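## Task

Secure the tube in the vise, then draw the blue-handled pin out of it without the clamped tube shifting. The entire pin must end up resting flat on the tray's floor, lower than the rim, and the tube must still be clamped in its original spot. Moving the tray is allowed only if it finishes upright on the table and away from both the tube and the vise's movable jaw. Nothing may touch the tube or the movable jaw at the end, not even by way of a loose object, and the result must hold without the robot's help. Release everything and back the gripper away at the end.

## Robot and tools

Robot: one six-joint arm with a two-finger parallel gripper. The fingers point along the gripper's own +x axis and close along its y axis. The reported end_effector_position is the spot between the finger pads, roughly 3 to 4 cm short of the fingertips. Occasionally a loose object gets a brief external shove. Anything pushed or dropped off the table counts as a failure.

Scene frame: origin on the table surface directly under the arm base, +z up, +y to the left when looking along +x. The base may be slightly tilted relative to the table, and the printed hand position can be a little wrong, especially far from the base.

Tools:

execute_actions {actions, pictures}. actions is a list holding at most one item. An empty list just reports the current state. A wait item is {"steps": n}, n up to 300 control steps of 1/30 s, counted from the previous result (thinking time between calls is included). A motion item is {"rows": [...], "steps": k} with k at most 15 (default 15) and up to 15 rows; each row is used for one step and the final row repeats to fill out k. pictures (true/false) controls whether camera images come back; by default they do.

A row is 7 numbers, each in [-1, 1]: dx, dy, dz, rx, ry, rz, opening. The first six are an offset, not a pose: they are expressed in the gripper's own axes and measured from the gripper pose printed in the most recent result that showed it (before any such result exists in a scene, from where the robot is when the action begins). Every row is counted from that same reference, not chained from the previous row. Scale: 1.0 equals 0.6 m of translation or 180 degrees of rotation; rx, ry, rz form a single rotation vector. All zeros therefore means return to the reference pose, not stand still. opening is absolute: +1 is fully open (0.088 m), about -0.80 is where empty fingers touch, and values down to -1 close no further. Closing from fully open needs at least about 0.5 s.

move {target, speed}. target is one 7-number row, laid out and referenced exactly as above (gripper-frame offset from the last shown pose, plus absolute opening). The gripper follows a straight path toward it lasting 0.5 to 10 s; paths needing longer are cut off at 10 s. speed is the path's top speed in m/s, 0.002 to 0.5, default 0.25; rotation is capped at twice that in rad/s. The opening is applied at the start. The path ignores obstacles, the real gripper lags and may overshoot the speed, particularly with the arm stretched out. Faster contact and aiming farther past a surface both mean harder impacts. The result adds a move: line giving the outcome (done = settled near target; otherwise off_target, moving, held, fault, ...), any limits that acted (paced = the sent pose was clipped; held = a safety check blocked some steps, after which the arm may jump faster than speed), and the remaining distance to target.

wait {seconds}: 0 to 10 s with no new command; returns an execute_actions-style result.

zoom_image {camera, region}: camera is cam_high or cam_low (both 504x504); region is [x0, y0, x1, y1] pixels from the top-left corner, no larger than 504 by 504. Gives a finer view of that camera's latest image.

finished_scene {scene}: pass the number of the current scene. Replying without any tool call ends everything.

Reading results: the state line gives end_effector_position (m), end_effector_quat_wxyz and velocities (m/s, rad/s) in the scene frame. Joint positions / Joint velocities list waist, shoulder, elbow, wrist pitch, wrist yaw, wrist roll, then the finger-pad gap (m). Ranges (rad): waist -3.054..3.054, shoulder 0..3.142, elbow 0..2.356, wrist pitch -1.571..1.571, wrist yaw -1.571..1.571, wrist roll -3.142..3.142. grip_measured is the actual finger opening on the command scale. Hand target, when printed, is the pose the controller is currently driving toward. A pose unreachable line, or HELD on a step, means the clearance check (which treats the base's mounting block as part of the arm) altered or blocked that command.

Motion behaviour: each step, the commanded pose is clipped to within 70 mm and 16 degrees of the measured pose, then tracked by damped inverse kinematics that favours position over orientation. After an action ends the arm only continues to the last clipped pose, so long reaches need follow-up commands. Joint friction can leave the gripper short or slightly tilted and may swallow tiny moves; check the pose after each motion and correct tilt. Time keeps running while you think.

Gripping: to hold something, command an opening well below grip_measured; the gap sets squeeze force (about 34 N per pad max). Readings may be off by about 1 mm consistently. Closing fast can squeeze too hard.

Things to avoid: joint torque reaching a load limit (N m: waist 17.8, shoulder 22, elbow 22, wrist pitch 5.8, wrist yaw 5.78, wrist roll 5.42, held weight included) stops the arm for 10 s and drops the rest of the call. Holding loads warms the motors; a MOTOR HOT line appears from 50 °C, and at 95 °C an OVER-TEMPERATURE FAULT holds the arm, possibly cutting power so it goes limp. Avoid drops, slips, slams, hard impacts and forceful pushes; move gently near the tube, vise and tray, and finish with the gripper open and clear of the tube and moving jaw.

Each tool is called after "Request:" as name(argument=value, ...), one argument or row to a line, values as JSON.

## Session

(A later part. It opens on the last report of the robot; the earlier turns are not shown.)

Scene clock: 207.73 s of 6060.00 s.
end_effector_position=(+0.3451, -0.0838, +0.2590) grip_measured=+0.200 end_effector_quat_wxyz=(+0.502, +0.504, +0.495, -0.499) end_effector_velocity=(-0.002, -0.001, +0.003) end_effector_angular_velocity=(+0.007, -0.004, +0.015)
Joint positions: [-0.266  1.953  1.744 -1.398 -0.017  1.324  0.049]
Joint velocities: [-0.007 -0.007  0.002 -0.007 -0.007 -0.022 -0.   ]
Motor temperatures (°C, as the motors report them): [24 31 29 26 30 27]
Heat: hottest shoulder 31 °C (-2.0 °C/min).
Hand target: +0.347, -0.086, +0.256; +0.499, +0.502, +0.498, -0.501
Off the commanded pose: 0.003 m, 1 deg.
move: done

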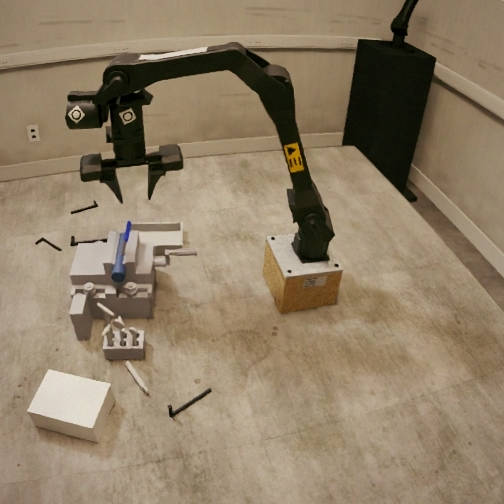

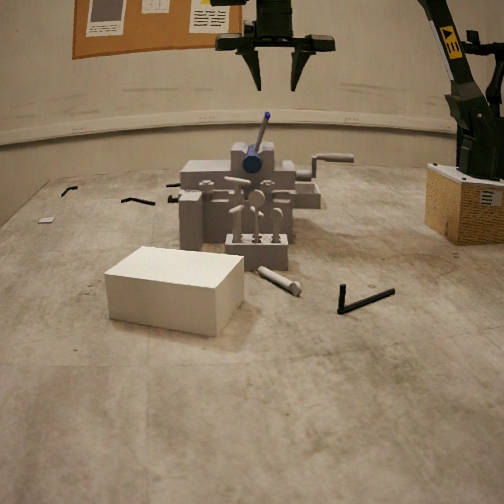

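Request:
move(
  target=[0.105,0.025,-0.02,0,0,0.1,0.2],
  speed=0.1,
)

Request:
zoom_image(
  camera="cam_high",
  region=[50, 150, 230, 300],
)

Request:
zoom_image(
  camera="cam_low",
  region=[180, 50, 380, 210],
)

Scene clock: 216.37 s of 6060.00 s.
end_effector_position=(+0.3629, -0.0749, +0.1973) grip_measured=+0.200 end_effector_quat_wxyz=(+0.576, +0.573, +0.409, -0.415) end_effector_velocity=(+0.001, -0.002, +0.004) end_effector_angular_velocity=(-0.008, -0.015, -0.011)
Joint positions: [-0.255  1.784  1.239 -0.755 -0.084  1.348  0.049]
Joint velocities: [-0.002 -0.012 -0.002  0.007  0.007  0.007 -0.   ]
Motor temperatures (°C, as the motors report them): [24 31 30 25 29 27]
Heat: hottest shoulder 31 °C (-2.0 °C/min).
Hand target: +0.360, -0.072, +0.197; +0.575, +0.574, +0.410, -0.414
Off the commanded pose: 0.004 m, 0 deg.
move: done

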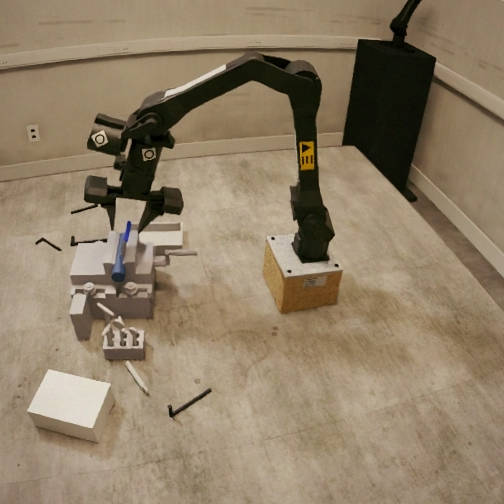

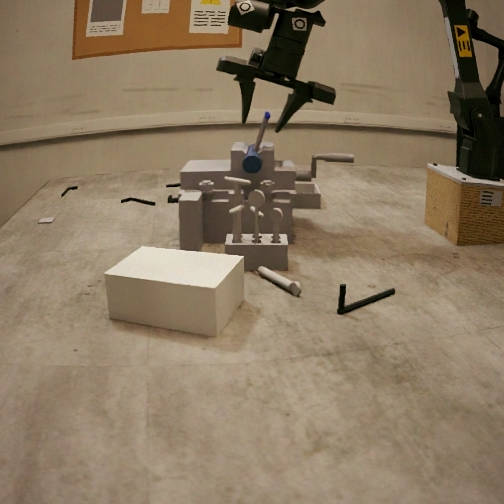

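Region (50, 150, 230, 300) of cam_high's 504x504 image, scaled by 2.800, with more detail than that image has.

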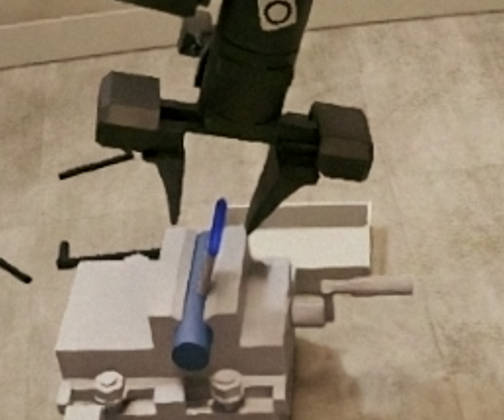

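Region (180, 50, 380, 210) of cam_low's 504x504 image, scaled by 2.520, with more detail than that image has; it fills the top 403 rows of this view, and the rest is white.

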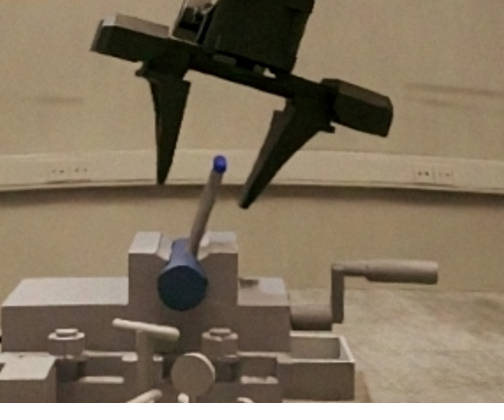

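Need +y ~2cm and slightly deeper.

Request:
move(
  target=[0.03,-0.005,-0.04,0,0,0,0.2],
  speed=0.1,
)

Request:
move(
  target=[0,0,0,0,0,0,-0.95],
)

Request:
zoom_image(
  camera="cam_high",
  region=[50, 150, 230, 300],
)

Request:
move(
  target=[-0.15,0,0,0,0,0,-0.95],
  speed=0.06,
)

Scene clock: 222.07 s of 6060.00 s.
end_effector_position=(+0.3693, -0.0522, +0.1878) grip_measured=+0.200 end_effector_quat_wxyz=(+0.582, +0.577, +0.402, -0.408) end_effector_velocity=(-0.002, +0.002, +0.001) end_effector_angular_velocity=(+0.005, +0.001, +0.012)
Joint positions: [-0.185  1.782  1.192 -0.681 -0.067  1.414  0.049]
Joint velocities: [ 0.002 -0.007 -0.002 -0.007 -0.007 -0.007 -0.   ]
Motor temperatures (°C, as the motors report them): [23 32 30 26 28 26]
Heat: hottest shoulder 32 °C (-1.0 °C/min).
Hand target: +0.366, -0.051, +0.179; +0.576, +0.573, +0.410, -0.415
Off the commanded pose: 0.009 m, 1 deg.
move: off_target

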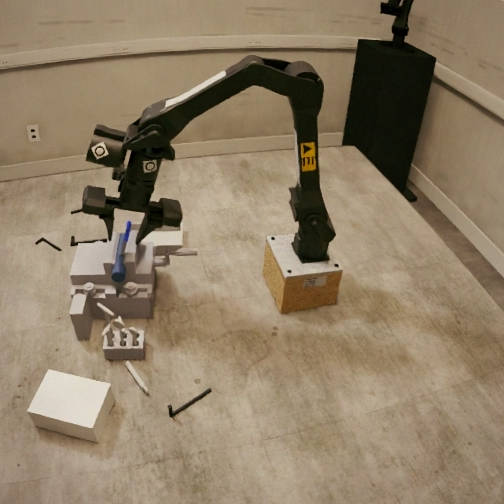

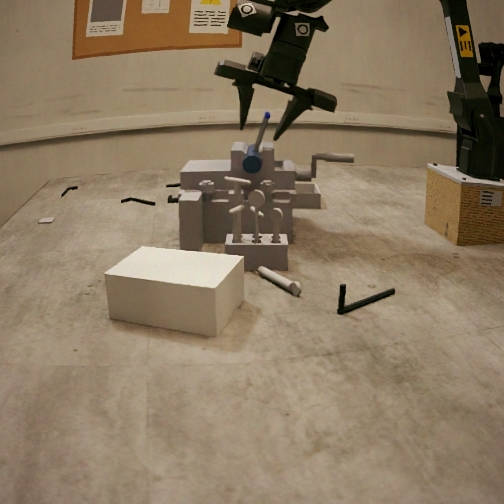

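Scene clock: 222.57 s of 6060.00 s.
end_effector_position=(+0.3681, -0.0523, +0.1873) grip_measured=-0.657 end_effector_quat_wxyz=(+0.581, +0.576, +0.404, -0.410) end_effector_velocity=(-0.005, +0.003, -0.001) end_effector_angular_velocity=(+0.008, +0.021, +0.011)
Joint positions: [-0.185  1.782  1.192 -0.687 -0.065  1.415  0.007]
Joint velocities: [ 0.002 -0.002 -0.002 -0.022 -0.007 -0.007 -0.   ]
Motor temperatures (°C, as the motors report them): [23 32 30 26 28 26]
Heat: hottest shoulder 32 °C (-1.0 °C/min).
Hand target: +0.369, -0.052, +0.188; +0.582, +0.577, +0.402, -0.408
Off the commanded pose: 0.001 m, 0 deg.
move: done

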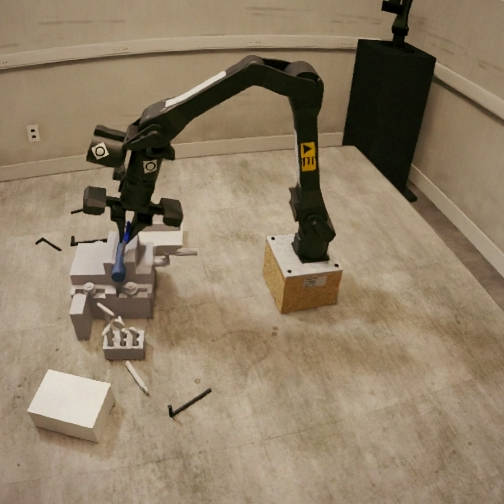

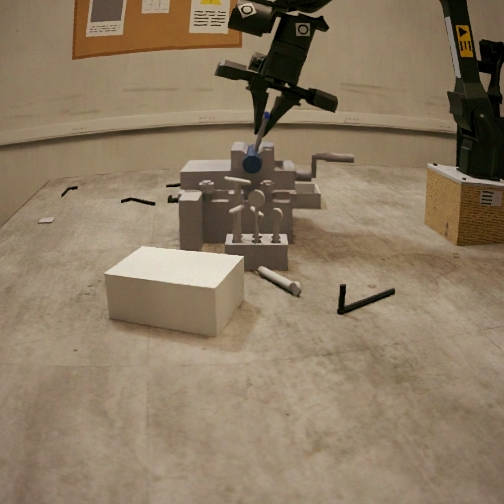

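Region (50, 150, 230, 300) of cam_high's 504x504 image, scaled by 2.800, with more detail than that image has.

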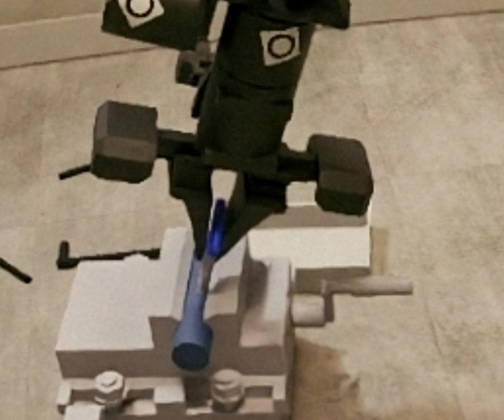

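Scene clock: 224.40 s of 6060.00 s.
end_effector_position=(+0.3376, -0.0495, +0.2668) grip_measured=-0.658 end_effector_quat_wxyz=(+0.577, +0.573, +0.409, -0.414) end_effector_velocity=(-0.002, -0.003, -0.002) end_effector_angular_velocity=(-0.007, +0.013, -0.003)
Joint positions: [-0.198  1.636  1.355 -1.014 -0.068  1.403  0.007]
Joint velocities: [-0.007  0.002 -0.002 -0.007  0.007 -0.007 -0.   ]
Motor temperatures (°C, as the motors report them): [23 32 30 26 28 26]
Heat: hottest shoulder 32 °C (+0.0 °C/min).
Hand target: +0.338, -0.051, +0.272; +0.581, +0.576, +0.404, -0.410
Off the commanded pose: 0.006 m, 1 deg.
move: done

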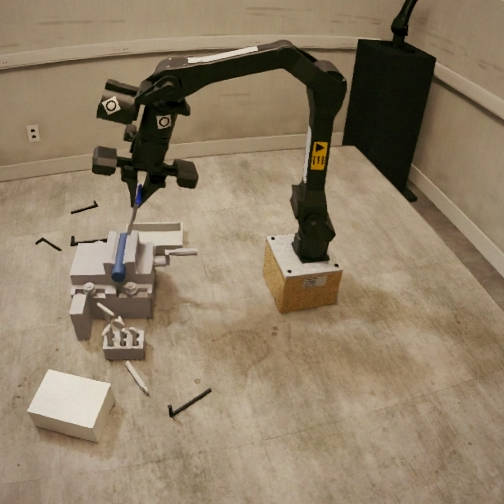

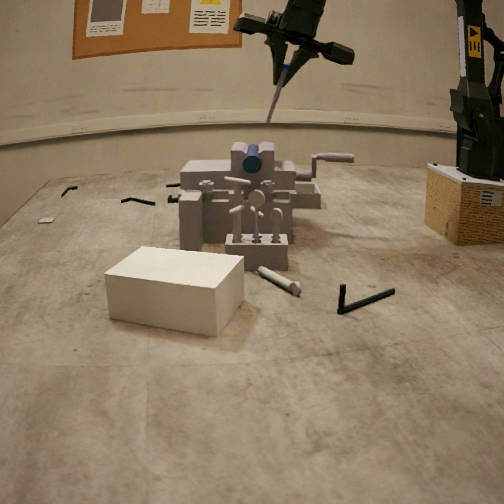

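Request:
move(
  target=[0.149,-0.163,0.233,0,0,0.2,-0.95],
)

Request:
zoom_image(
  camera="cam_high",
  region=[50, 150, 230, 300],
)

Scene clock: 231.77 s of 6060.00 s.
end_effector_position=(+0.2725, -0.1928, +0.1589) grip_measured=-0.659 end_effector_quat_wxyz=(+0.684, +0.666, +0.206, -0.215) end_effector_velocity=(-0.002, +0.000, -0.000) end_effector_angular_velocity=(+0.003, +0.000, +0.002)
Joint positions: [-0.91   1.623  0.556  0.189 -0.669  0.927  0.007]
Joint velocities: [-0.007 -0.002 -0.002 -0.007 -0.007 -0.007 -0.   ]
Motor temperatures (°C, as the motors report them): [23 32 31 26 28 26]
Heat: hottest shoulder 32 °C (+0.0 °C/min).
Hand target: +0.270, -0.191, +0.154; +0.680, +0.669, +0.210, -0.216
Off the commanded pose: 0.008 m, 1 deg.
move: done

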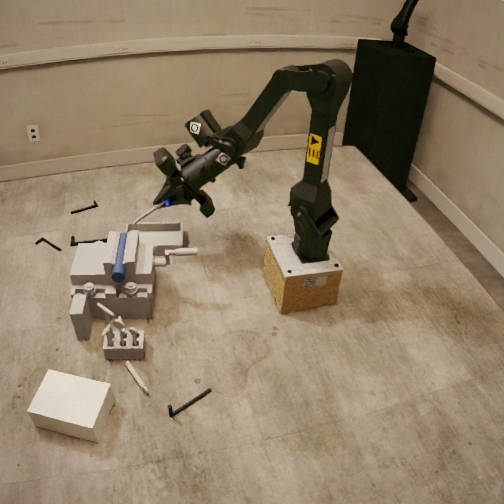

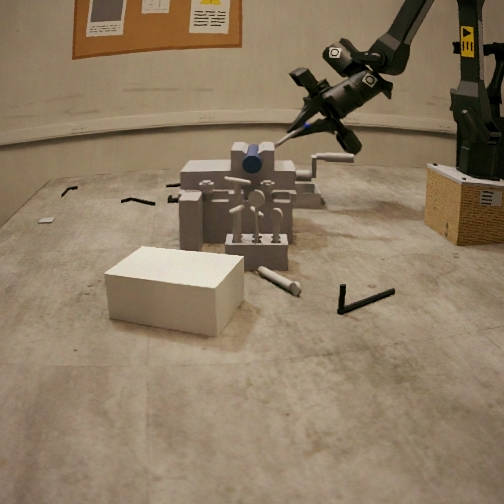

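Region (50, 150, 230, 300) of cam_high's 504x504 image, scaled by 2.800, with more detail than that image has.

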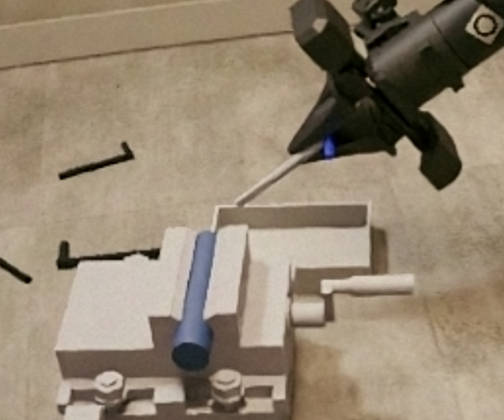

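Request:
move(
  target=[0.067,-0.096,0,0,0,0,-0.95],
  speed=0.1,
)

Request:
zoom_image(
  camera="cam_high",
  region=[50, 150, 230, 300],
)

Scene clock: 236.23 s of 6060.00 s.
end_effector_position=(+0.2745, -0.1960, +0.0926) grip_measured=-0.659 end_effector_quat_wxyz=(+0.689, +0.663, +0.202, -0.214) end_effector_velocity=(-0.001, +0.005, -0.004) end_effector_angular_velocity=(+0.021, +0.001, +0.017)
Joint positions: [-0.916  1.937  0.487  0.58  -0.671  0.919  0.007]
Joint velocities: [-0.002  0.012 -0.002 -0.007 -0.022 -0.007 -0.   ]
Motor temperatures (°C, as the motors report them): [23 32 31 26 27 26]
Heat: hottest shoulder 32 °C (+0.0 °C/min).
Hand target: +0.272, -0.194, +0.088; +0.684, +0.666, +0.205, -0.215
Off the commanded pose: 0.004 m, 1 deg.
move: done

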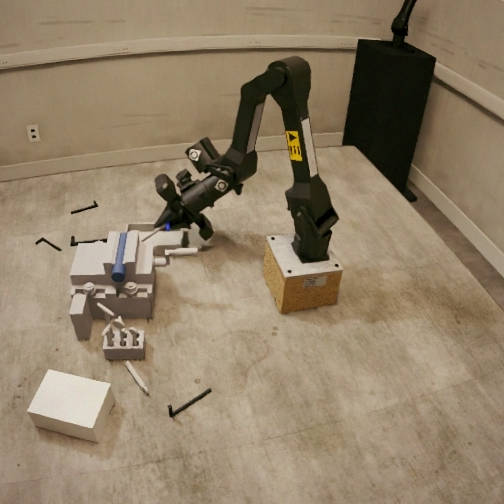

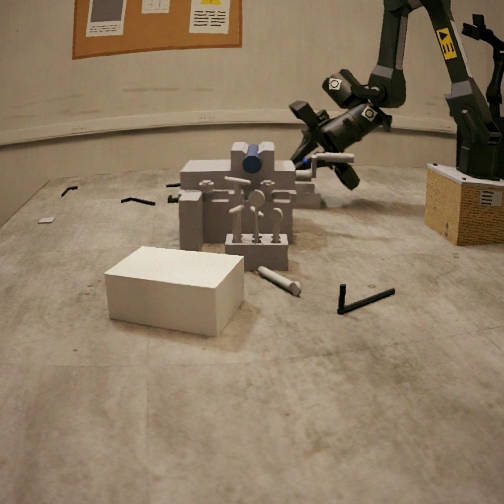

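Region (50, 150, 230, 300) of cam_high's 504x504 image, scaled by 2.800, with more detail than that image has.

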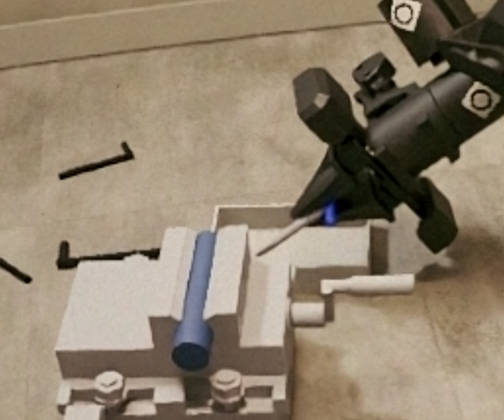

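Lower 2.5 cm more, release, retreat.

Request:
move(
  target=[0.024,-0.034,0,0,0,0,-0.95],
  speed=0.06,
)

Request:
move(
  target=[0,0,0,0,0,0,-0.3],
)

Request:
move(
  target=[-0.2,0.05,0,0,0,0,-0.3],
)

Request:
zoom_image(
  camera="cam_high",
  region=[50, 150, 230, 300],
)

Scene clock: 242.00 s of 6060.00 s.
end_effector_position=(+0.2813, -0.1996, +0.0839) grip_measured=-0.659 end_effector_quat_wxyz=(+0.705, +0.656, +0.188, -0.194) end_effector_velocity=(+0.001, -0.001, -0.000) end_effector_angular_velocity=(-0.019, -0.003, +0.001)
Joint positions: [-0.917  2.034  0.49   0.724 -0.7    0.919  0.007]
Joint velocities: [ 0.002  0.007 -0.002  0.022  0.007 -0.007  0.   ]
Motor temperatures (°C, as the motors report them): [23 31 30 27 27 26]
Heat: hottest shoulder 31 °C (+0.0 °C/min).
Hand target: +0.274, -0.196, +0.068; +0.688, +0.663, +0.203, -0.214
Off the commanded pose: 0.018 m, 3 deg.
move: off_target

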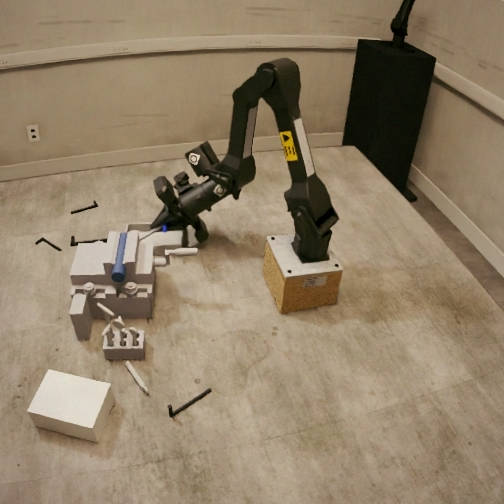

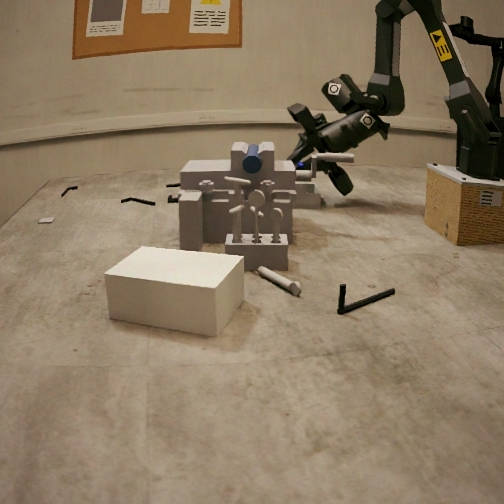

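Scene clock: 242.57 s of 6060.00 s.
end_effector_position=(+0.2813, -0.2001, +0.0839) grip_measured=-0.301 end_effector_quat_wxyz=(+0.705, +0.656, +0.188, -0.196) end_effector_velocity=(-0.002, +0.001, -0.002) end_effector_angular_velocity=(+0.019, +0.003, -0.006)
Joint positions: [-0.917  2.033  0.491  0.723 -0.697  0.919  0.024]
Joint velocities: [-0.007  0.002 -0.002 -0.007 -0.007  0.007 -0.   ]
Motor temperatures (°C, as the motors report them): [23 31 30 27 27 26]
Heat: hottest shoulder 31 °C (+0.0 °C/min).
Hand target: +0.281, -0.200, +0.084; +0.704, +0.656, +0.189, -0.194
Off the commanded pose: 0.000 m, 0 deg.
move: done

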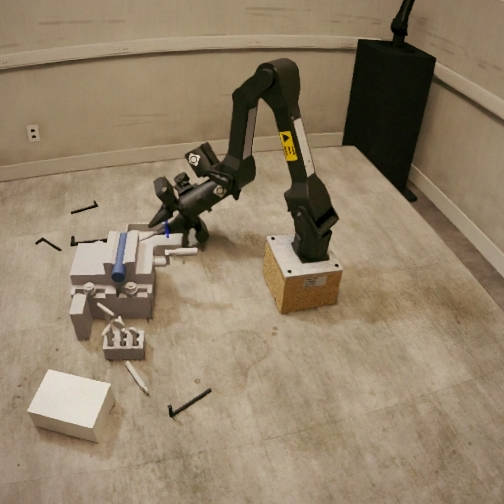

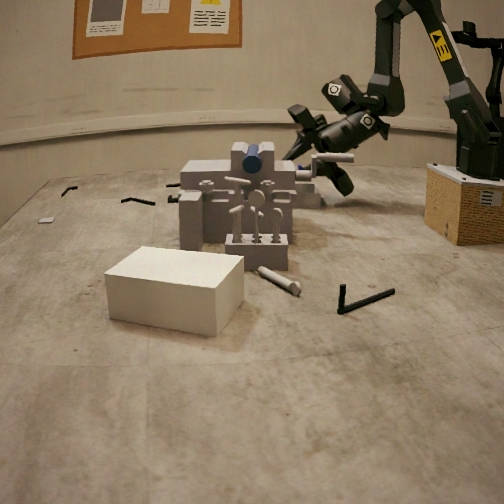

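Scene clock: 243.60 s of 6060.00 s.
end_effector_position=(+0.1954, -0.1927, +0.1700) grip_measured=-0.300 end_effector_quat_wxyz=(+0.701, +0.659, +0.190, -0.196) end_effector_velocity=(-0.000, +0.001, +0.002) end_effector_angular_velocity=(-0.005, -0.001, +0.013)
Joint positions: [-1.22   1.444  0.474 -0.108 -0.877  0.573  0.024]
Joint velocities: [-0.002 -0.002  0.007 -0.022 -0.007 -0.022 -0.   ]
Motor temperatures (°C, as the motors report them): [23 31 30 27 27 26]
Heat: hottest shoulder 31 °C (+0.0 °C/min).
Hand target: +0.195, -0.195, +0.174; +0.705, +0.655, +0.187, -0.196
Off the commanded pose: 0.003 m, 1 deg.
move: done

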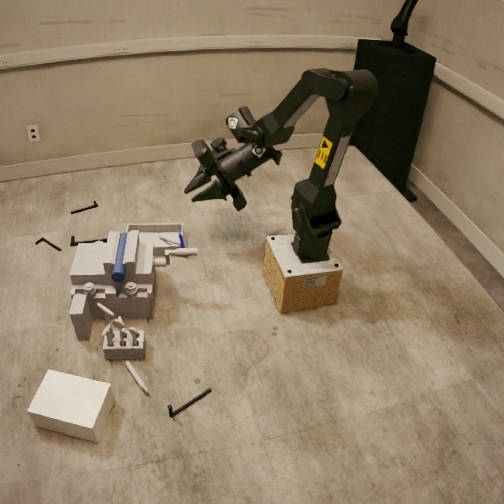

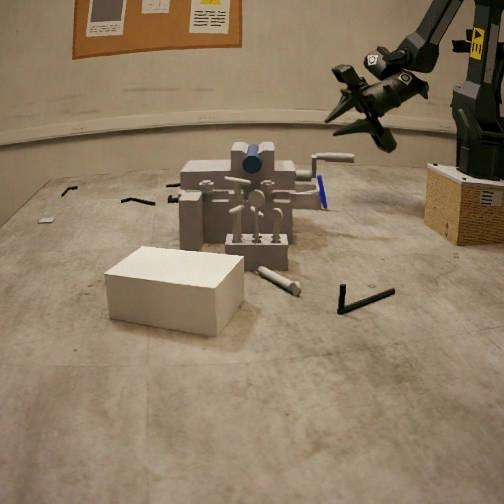

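Region (50, 150, 230, 300) of cam_high's 504x504 image, scaled by 2.800, with more detail than that image has.

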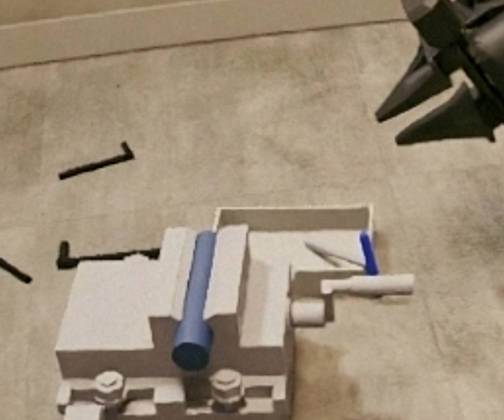

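Request:
zoom_image(
  camera="cam_low",
  region=[270, 140, 370, 220],
)

Request:
zoom_image(
  camera="cam_high",
  region=[120, 210, 210, 270],
)

Region (270, 140, 370, 220) of cam_low's 504x504 image, scaled by 5.040, with more detail than that image has; it fills the top 403 rows of this view, and the rest is white.

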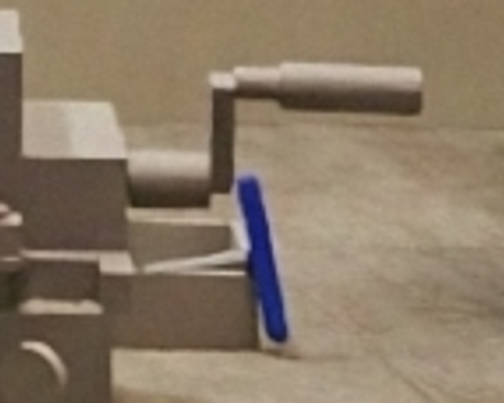

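Region (120, 210, 210, 270) of cam_high's 504x504 image, scaled by 5.600, with more detail than that image has.

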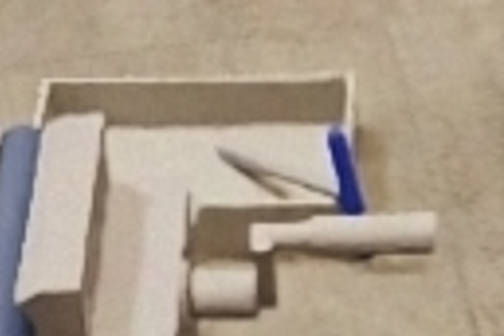

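Request:
move(
  target=[0.13,-0.018,-0.067,0,0,-0.32,0],
)

Request:
zoom_image(
  camera="cam_high",
  region=[100, 170, 240, 280],
)

Request:
zoom_image(
  camera="cam_low",
  region=[250, 100, 400, 220],
)

Scene clock: 261.27 s of 6060.00 s.
end_effector_position=(+0.2561, -0.1544, +0.1175) grip_measured=+0.000 end_effector_quat_wxyz=(+0.520, +0.490, +0.484, -0.505) end_effector_velocity=(-0.002, +0.001, +0.002) end_effector_angular_velocity=(+0.013, +0.006, -0.009)
Joint positions: [-0.541  1.847  1.016 -0.749  0.031  1.034  0.039]
Joint velocities: [-0.002 -0.002  0.007 -0.022 -0.007  0.007 -0.   ]
Motor temperatures (°C, as the motors report them): [23 30 31 26 26 25]
Heat: hottest elbow 31 °C (+0.0 °C/min).
Hand target: +0.257, -0.154, +0.115; +0.516, +0.489, +0.487, -0.507
Off the commanded pose: 0.001 m, 1 deg.
move: done

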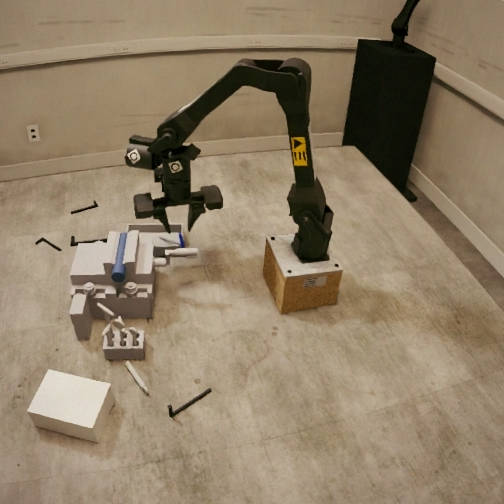

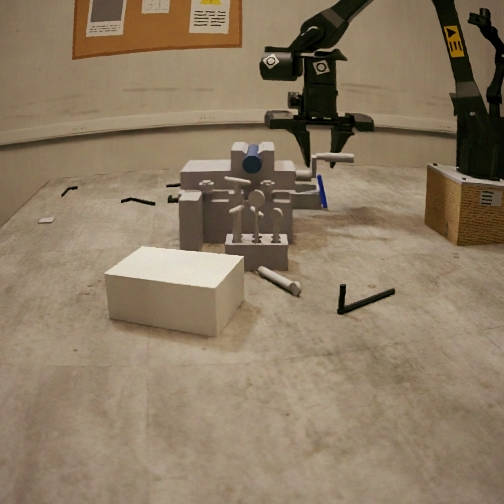

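Region (100, 170, 240, 280) of cam_high's 504x504 image, scaled by 3.600, with more detail than that image has; it fills the top 396 rows of this view, and the rest is white.

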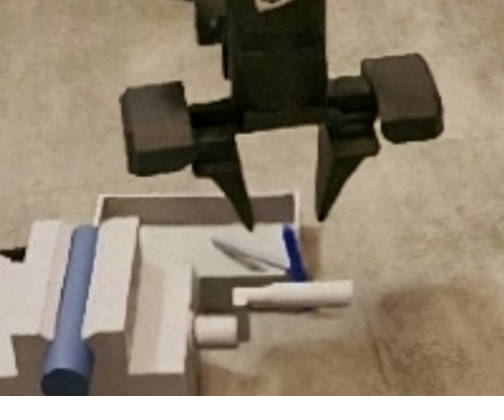

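Region (250, 100, 400, 220) of cam_low's 504x504 image, scaled by 3.360, with more detail than that image has; it fills the top 403 rows of this view, and the rest is white.

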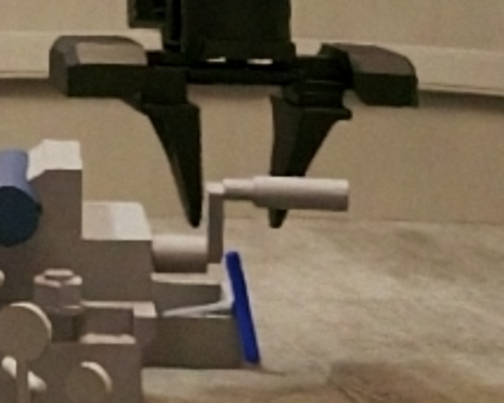

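Request:
move(
  target=[0.075,0,0.025,0,0,0,0],
  speed=0.08,
)

Request:
move(
  target=[0,0,0,0,0,0,-0.95],
)

Request:
move(
  target=[-0.06,0,0,0,0,0,-0.95],
  speed=0.08,
)

Request:
zoom_image(
  camera="cam_high",
  region=[100, 170, 240, 280],
)

Request:
zoom_image(
  camera="cam_low",
  region=[250, 100, 400, 220],
)

Scene clock: 268.53 s of 6060.00 s.
end_effector_position=(+0.2610, -0.1733, +0.0794) grip_measured=+0.000 end_effector_quat_wxyz=(+0.526, +0.492, +0.477, -0.503) end_effector_velocity=(-0.004, -0.002, +0.000) end_effector_angular_velocity=(-0.002, +0.010, -0.000)
Joint positions: [-0.585  1.966  0.991 -0.584  0.031  0.99   0.039]
Joint velocities: [-0.007 -0.002 -0.002 -0.007  0.007 -0.007 -0.   ]
Motor temperatures (°C, as the motors report them): [23 30 31 26 26 25]
Heat: hottest elbow 31 °C (+0.0 °C/min).
Hand target: +0.256, -0.172, +0.073; +0.520, +0.490, +0.484, -0.505
Off the commanded pose: 0.007 m, 1 deg.
move: done

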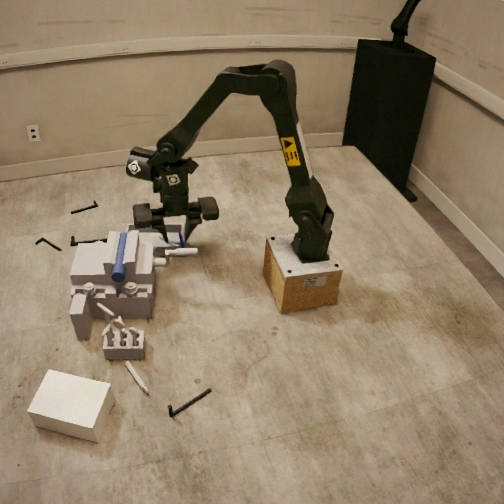

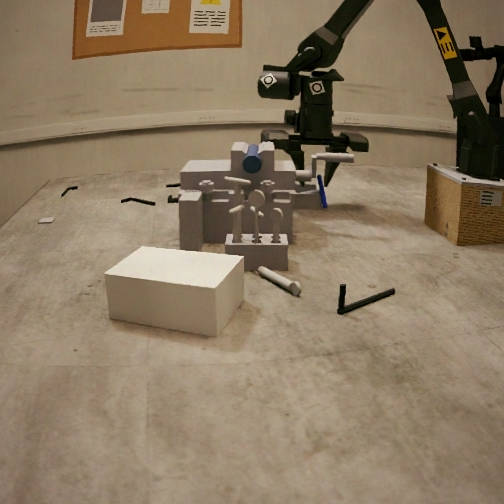

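Scene clock: 269.03 s of 6060.00 s.
end_effector_position=(+0.2608, -0.1734, +0.0794) grip_measured=-0.591 end_effector_quat_wxyz=(+0.526, +0.492, +0.477, -0.504) end_effector_velocity=(-0.004, +0.003, -0.000) end_effector_angular_velocity=(+0.018, +0.015, +0.005)
Joint positions: [-0.585  1.966  0.991 -0.584  0.032  0.99   0.01 ]
Joint velocities: [-0.002 -0.002 -0.002 -0.022 -0.007 -0.007 -0.   ]
Motor temperatures (°C, as the motors report them): [23 30 31 26 26 25]
Heat: hottest elbow 31 °C (+0.0 °C/min).
Hand target: +0.261, -0.173, +0.079; +0.526, +0.492, +0.477, -0.503
Off the commanded pose: 0.000 m, 0 deg.
move: done

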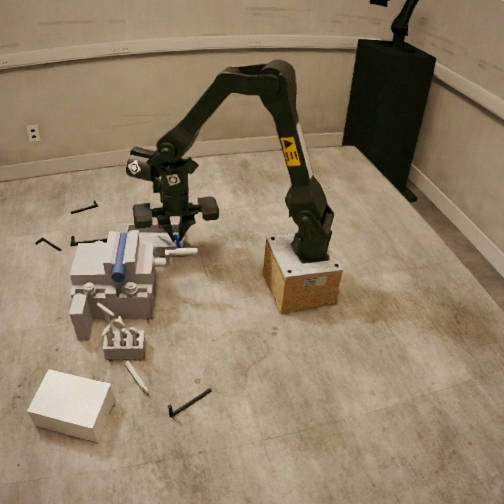

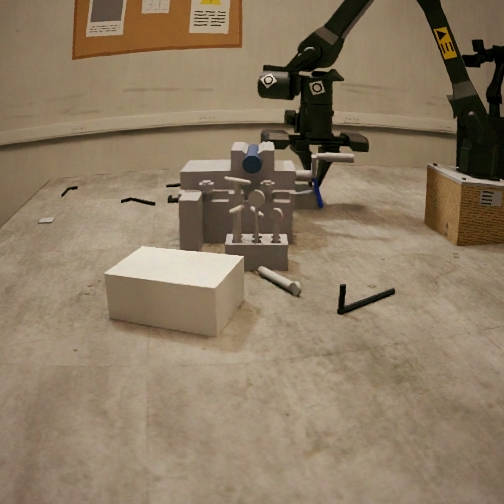

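Scene clock: 269.83 s of 6060.00 s.
end_effector_position=(+0.2567, -0.1706, +0.1110) grip_measured=-0.593 end_effector_quat_wxyz=(+0.522, +0.491, +0.482, -0.505) end_effector_velocity=(-0.002, -0.002, -0.001) end_effector_angular_velocity=(-0.007, +0.002, -0.000)
Joint positions: [-0.585  1.886  1.036 -0.722  0.032  0.991  0.01 ]
Joint velocities: [-0.007 -0.002 -0.007  0.007  0.007 -0.007  0.   ]
Motor temperatures (°C, as the motors report them): [23 30 31 26 26 25]
Heat: hottest elbow 31 °C (+0.0 °C/min).
Hand target: +0.260, -0.171, +0.115; +0.527, +0.492, +0.477, -0.504
Off the commanded pose: 0.005 m, 1 deg.
move: done

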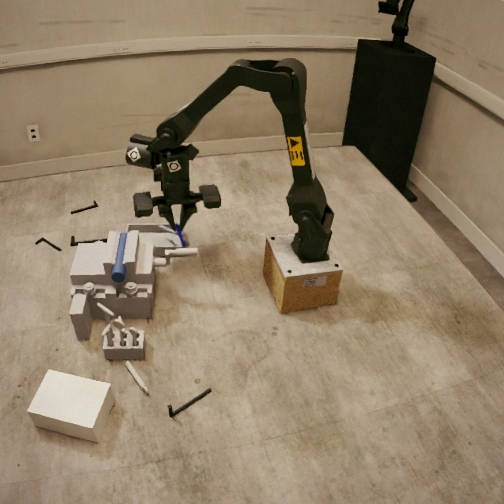

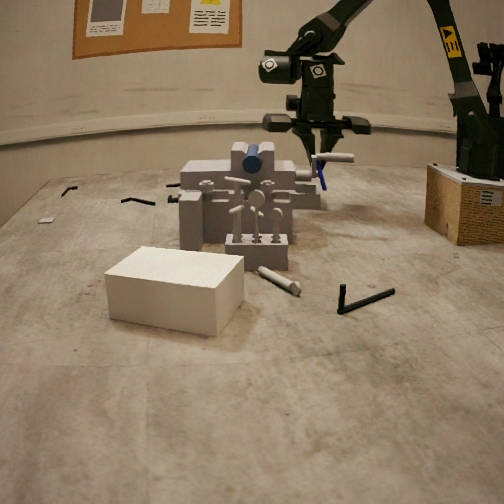

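Region (100, 170, 240, 280) of cam_high's 504x504 image, scaled by 3.600, with more detail than that image has; it fills the top 396 rows of this view, and the rest is white.

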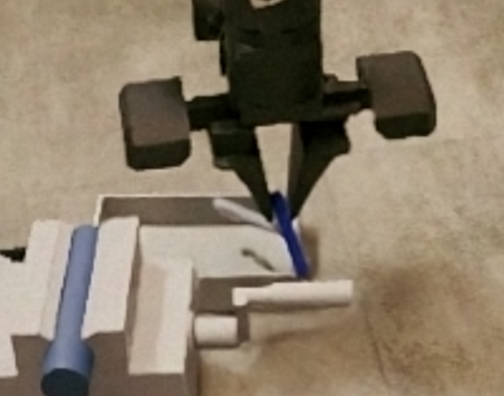

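Region (250, 100, 400, 220) of cam_low's 504x504 image, scaled by 3.360, with more detail than that image has; it fills the top 403 rows of this view, and the rest is white.

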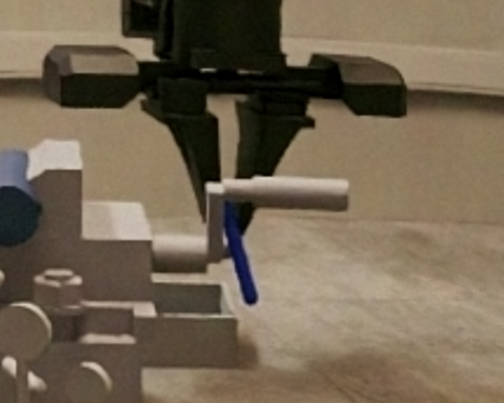

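Request:
move(
  target=[-0.01,0.07,0,-0.14,0,0,-0.95],
  speed=0.08,
)

Request:
move(
  target=[0.045,0,0,0,0,0,-0.95],
  speed=0.05,
)

Request:
zoom_image(
  camera="cam_high",
  region=[100, 170, 240, 280],
)

Request:
move(
  target=[0,0,0,0,0,0,-0.2],
)

Request:
move(
  target=[-0.2,0,0,0,0,0,-0.2],
)

Request:
zoom_image(
  camera="cam_high",
  region=[100, 170, 240, 280],
)

Request:
zoom_image(
  camera="cam_low",
  region=[250, 100, 400, 220],
)

Scene clock: 280.20 s of 6060.00 s.
end_effector_position=(+0.2968, -0.1704, +0.1198) grip_measured=-0.619 end_effector_quat_wxyz=(+0.617, +0.368, +0.577, -0.390) end_effector_velocity=(-0.002, +0.002, -0.001) end_effector_angular_velocity=(+0.012, +0.007, +0.005)
Joint positions: [-0.521  1.98   1.205 -0.793  0.032  0.623  0.009]
Joint velocities: [-0.002  0.002 -0.002 -0.007 -0.007 -0.007 -0.001]
Motor temperatures (°C, as the motors report them): [23 31 31 26 26 25]
Heat: hottest shoulder 31 °C (-1.0 °C/min).
Hand target: +0.299, -0.170, +0.117; +0.616, +0.365, +0.581, -0.387
Off the commanded pose: 0.003 m, 1 deg.
move: done

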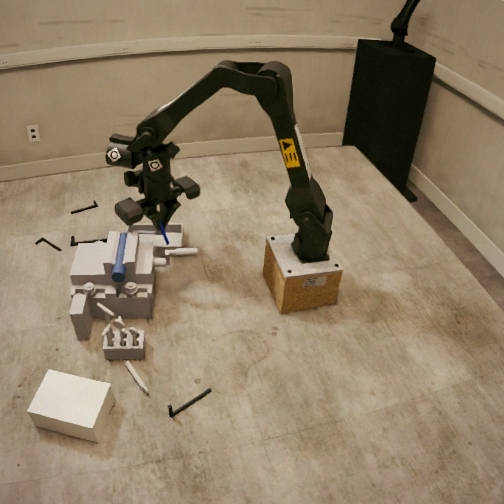

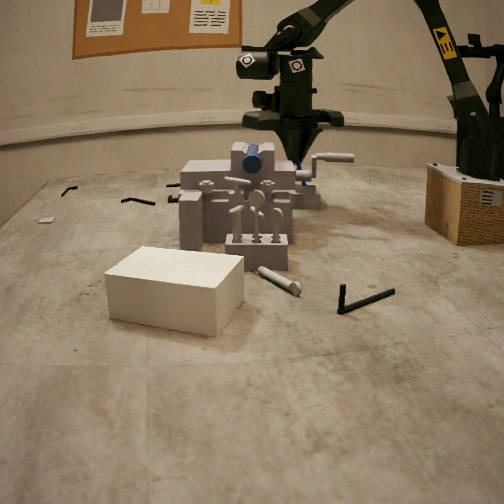

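Scene clock: 281.03 s of 6060.00 s.
end_effector_position=(+0.3015, -0.1731, +0.0997) grip_measured=-0.621 end_effector_quat_wxyz=(+0.624, +0.368, +0.569, -0.389) end_effector_velocity=(-0.000, +0.005, -0.002) end_effector_angular_velocity=(+0.024, +0.002, +0.026)
Joint positions: [-0.521  2.022  1.172 -0.698  0.031  0.623  0.009]
Joint velocities: [ 0.002  0.002 -0.002 -0.007 -0.022 -0.022 -0.   ]
Motor temperatures (°C, as the motors report them): [23 31 31 26 26 25]
Heat: hottest shoulder 31 °C (-1.0 °C/min).
Hand target: +0.297, -0.172, +0.093; +0.617, +0.368, +0.577, -0.390
Off the commanded pose: 0.008 m, 1 deg.
move: done

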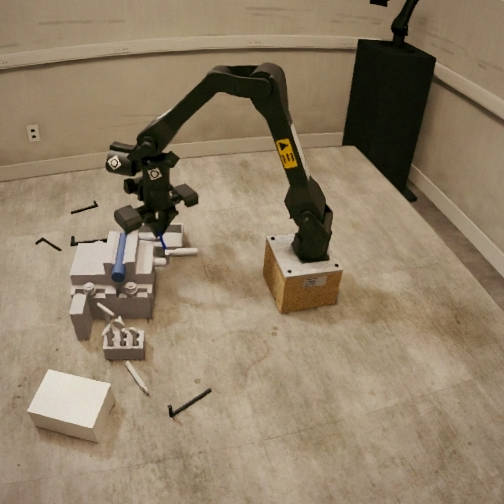

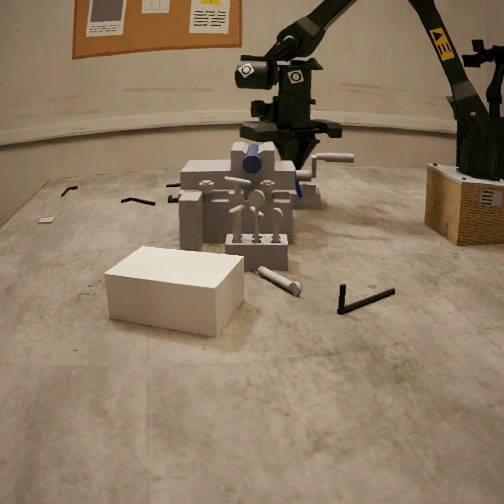

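Region (100, 170, 240, 280) of cam_high's 504x504 image, scaled by 3.600, with more detail than that image has; it fills the top 396 rows of this view, and the rest is white.

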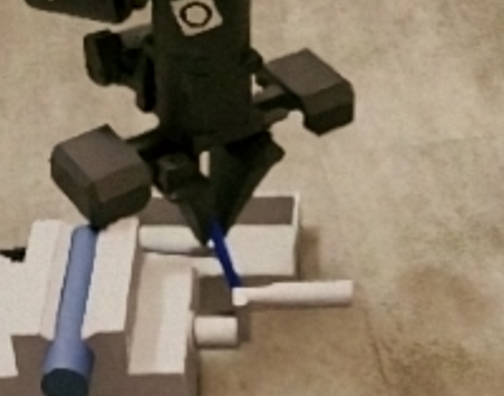

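Scene clock: 281.60 s of 6060.00 s.
end_effector_position=(+0.3015, -0.1731, +0.0997) grip_measured=-0.201 end_effector_quat_wxyz=(+0.624, +0.368, +0.569, -0.389) end_effector_velocity=(-0.004, +0.000, -0.001) end_effector_angular_velocity=(-0.001, +0.015, +0.004)
Joint positions: [-0.521  2.022  1.172 -0.698  0.031  0.623  0.029]
Joint velocities: [-0.002 -0.002 -0.007 -0.007  0.007 -0.007  0.   ]
Motor temperatures (°C, as the motors report them): [23 31 31 26 26 25]
Heat: hottest shoulder 31 °C (-1.0 °C/min).
Hand target: +0.301, -0.173, +0.100; +0.624, +0.368, +0.569, -0.389
Off the commanded pose: 0.000 m, 0 deg.
move: done

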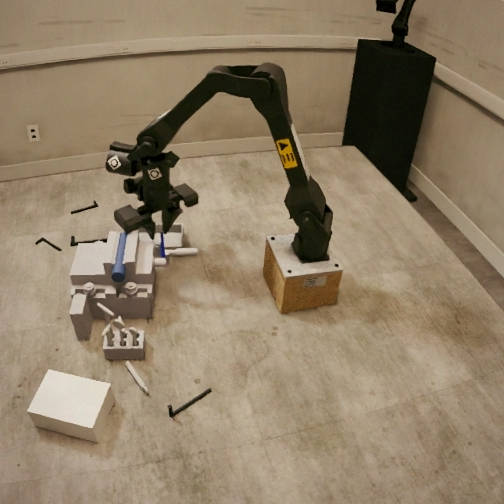

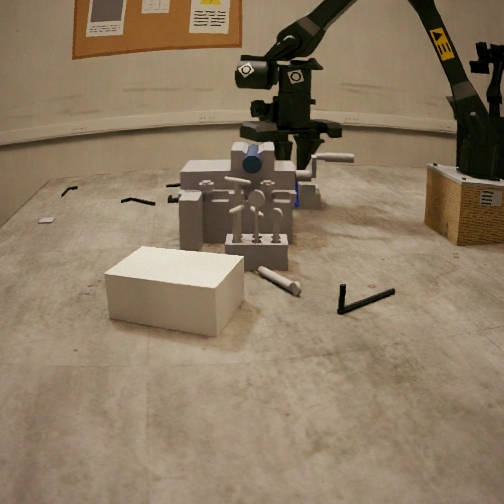

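Scene clock: 282.57 s of 6060.00 s.
end_effector_position=(+0.2953, -0.1653, +0.2171) grip_measured=-0.200 end_effector_quat_wxyz=(+0.622, +0.368, +0.571, -0.389) end_effector_velocity=(-0.007, -0.001, -0.000) end_effector_angular_velocity=(+0.005, +0.022, -0.015)
Joint positions: [-0.511  1.846  1.433 -1.141  0.031  0.633  0.029]
Joint velocities: [-0.007 -0.002 -0.002 -0.022  0.007  0.007 -0.   ]
Motor temperatures (°C, as the motors report them): [23 31 31 26 26 25]
Heat: hottest shoulder 31 °C (-1.0 °C/min).
Hand target: +0.297, -0.165, +0.219; +0.624, +0.368, +0.569, -0.389
Off the commanded pose: 0.002 m, 0 deg.
move: done

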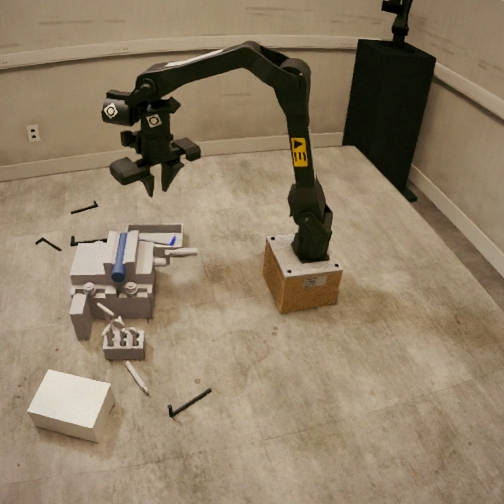

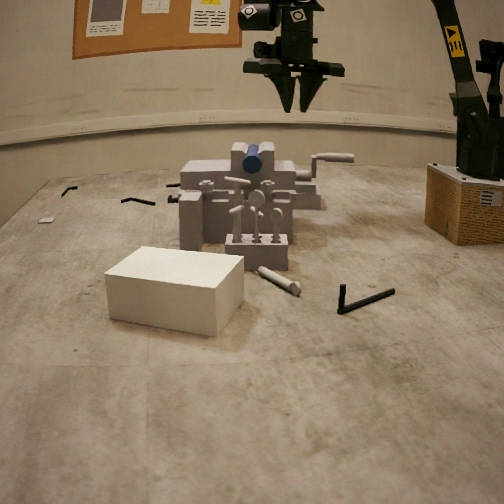

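Region (100, 170, 240, 280) of cam_high's 504x504 image, scaled by 3.600, with more detail than that image has; it fills the top 396 rows of this view, and the rest is white.

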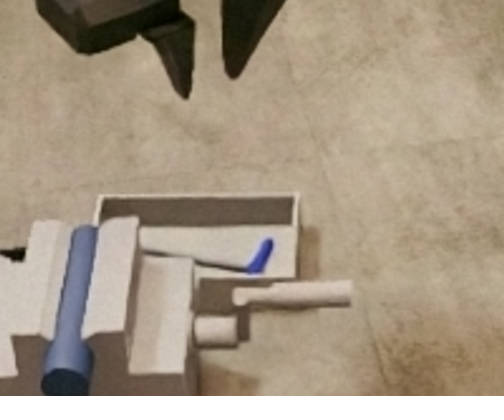

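Region (250, 100, 400, 220) of cam_low's 504x504 image, scaled by 3.360, with more detail than that image has; it fills the top 403 rows of this view, and the rest is white.

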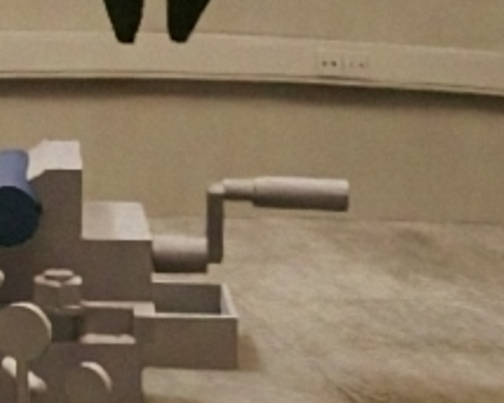

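Luckily in.

Request:
finished_scene(
  scene=1,
)

The scene is finished: the task was done.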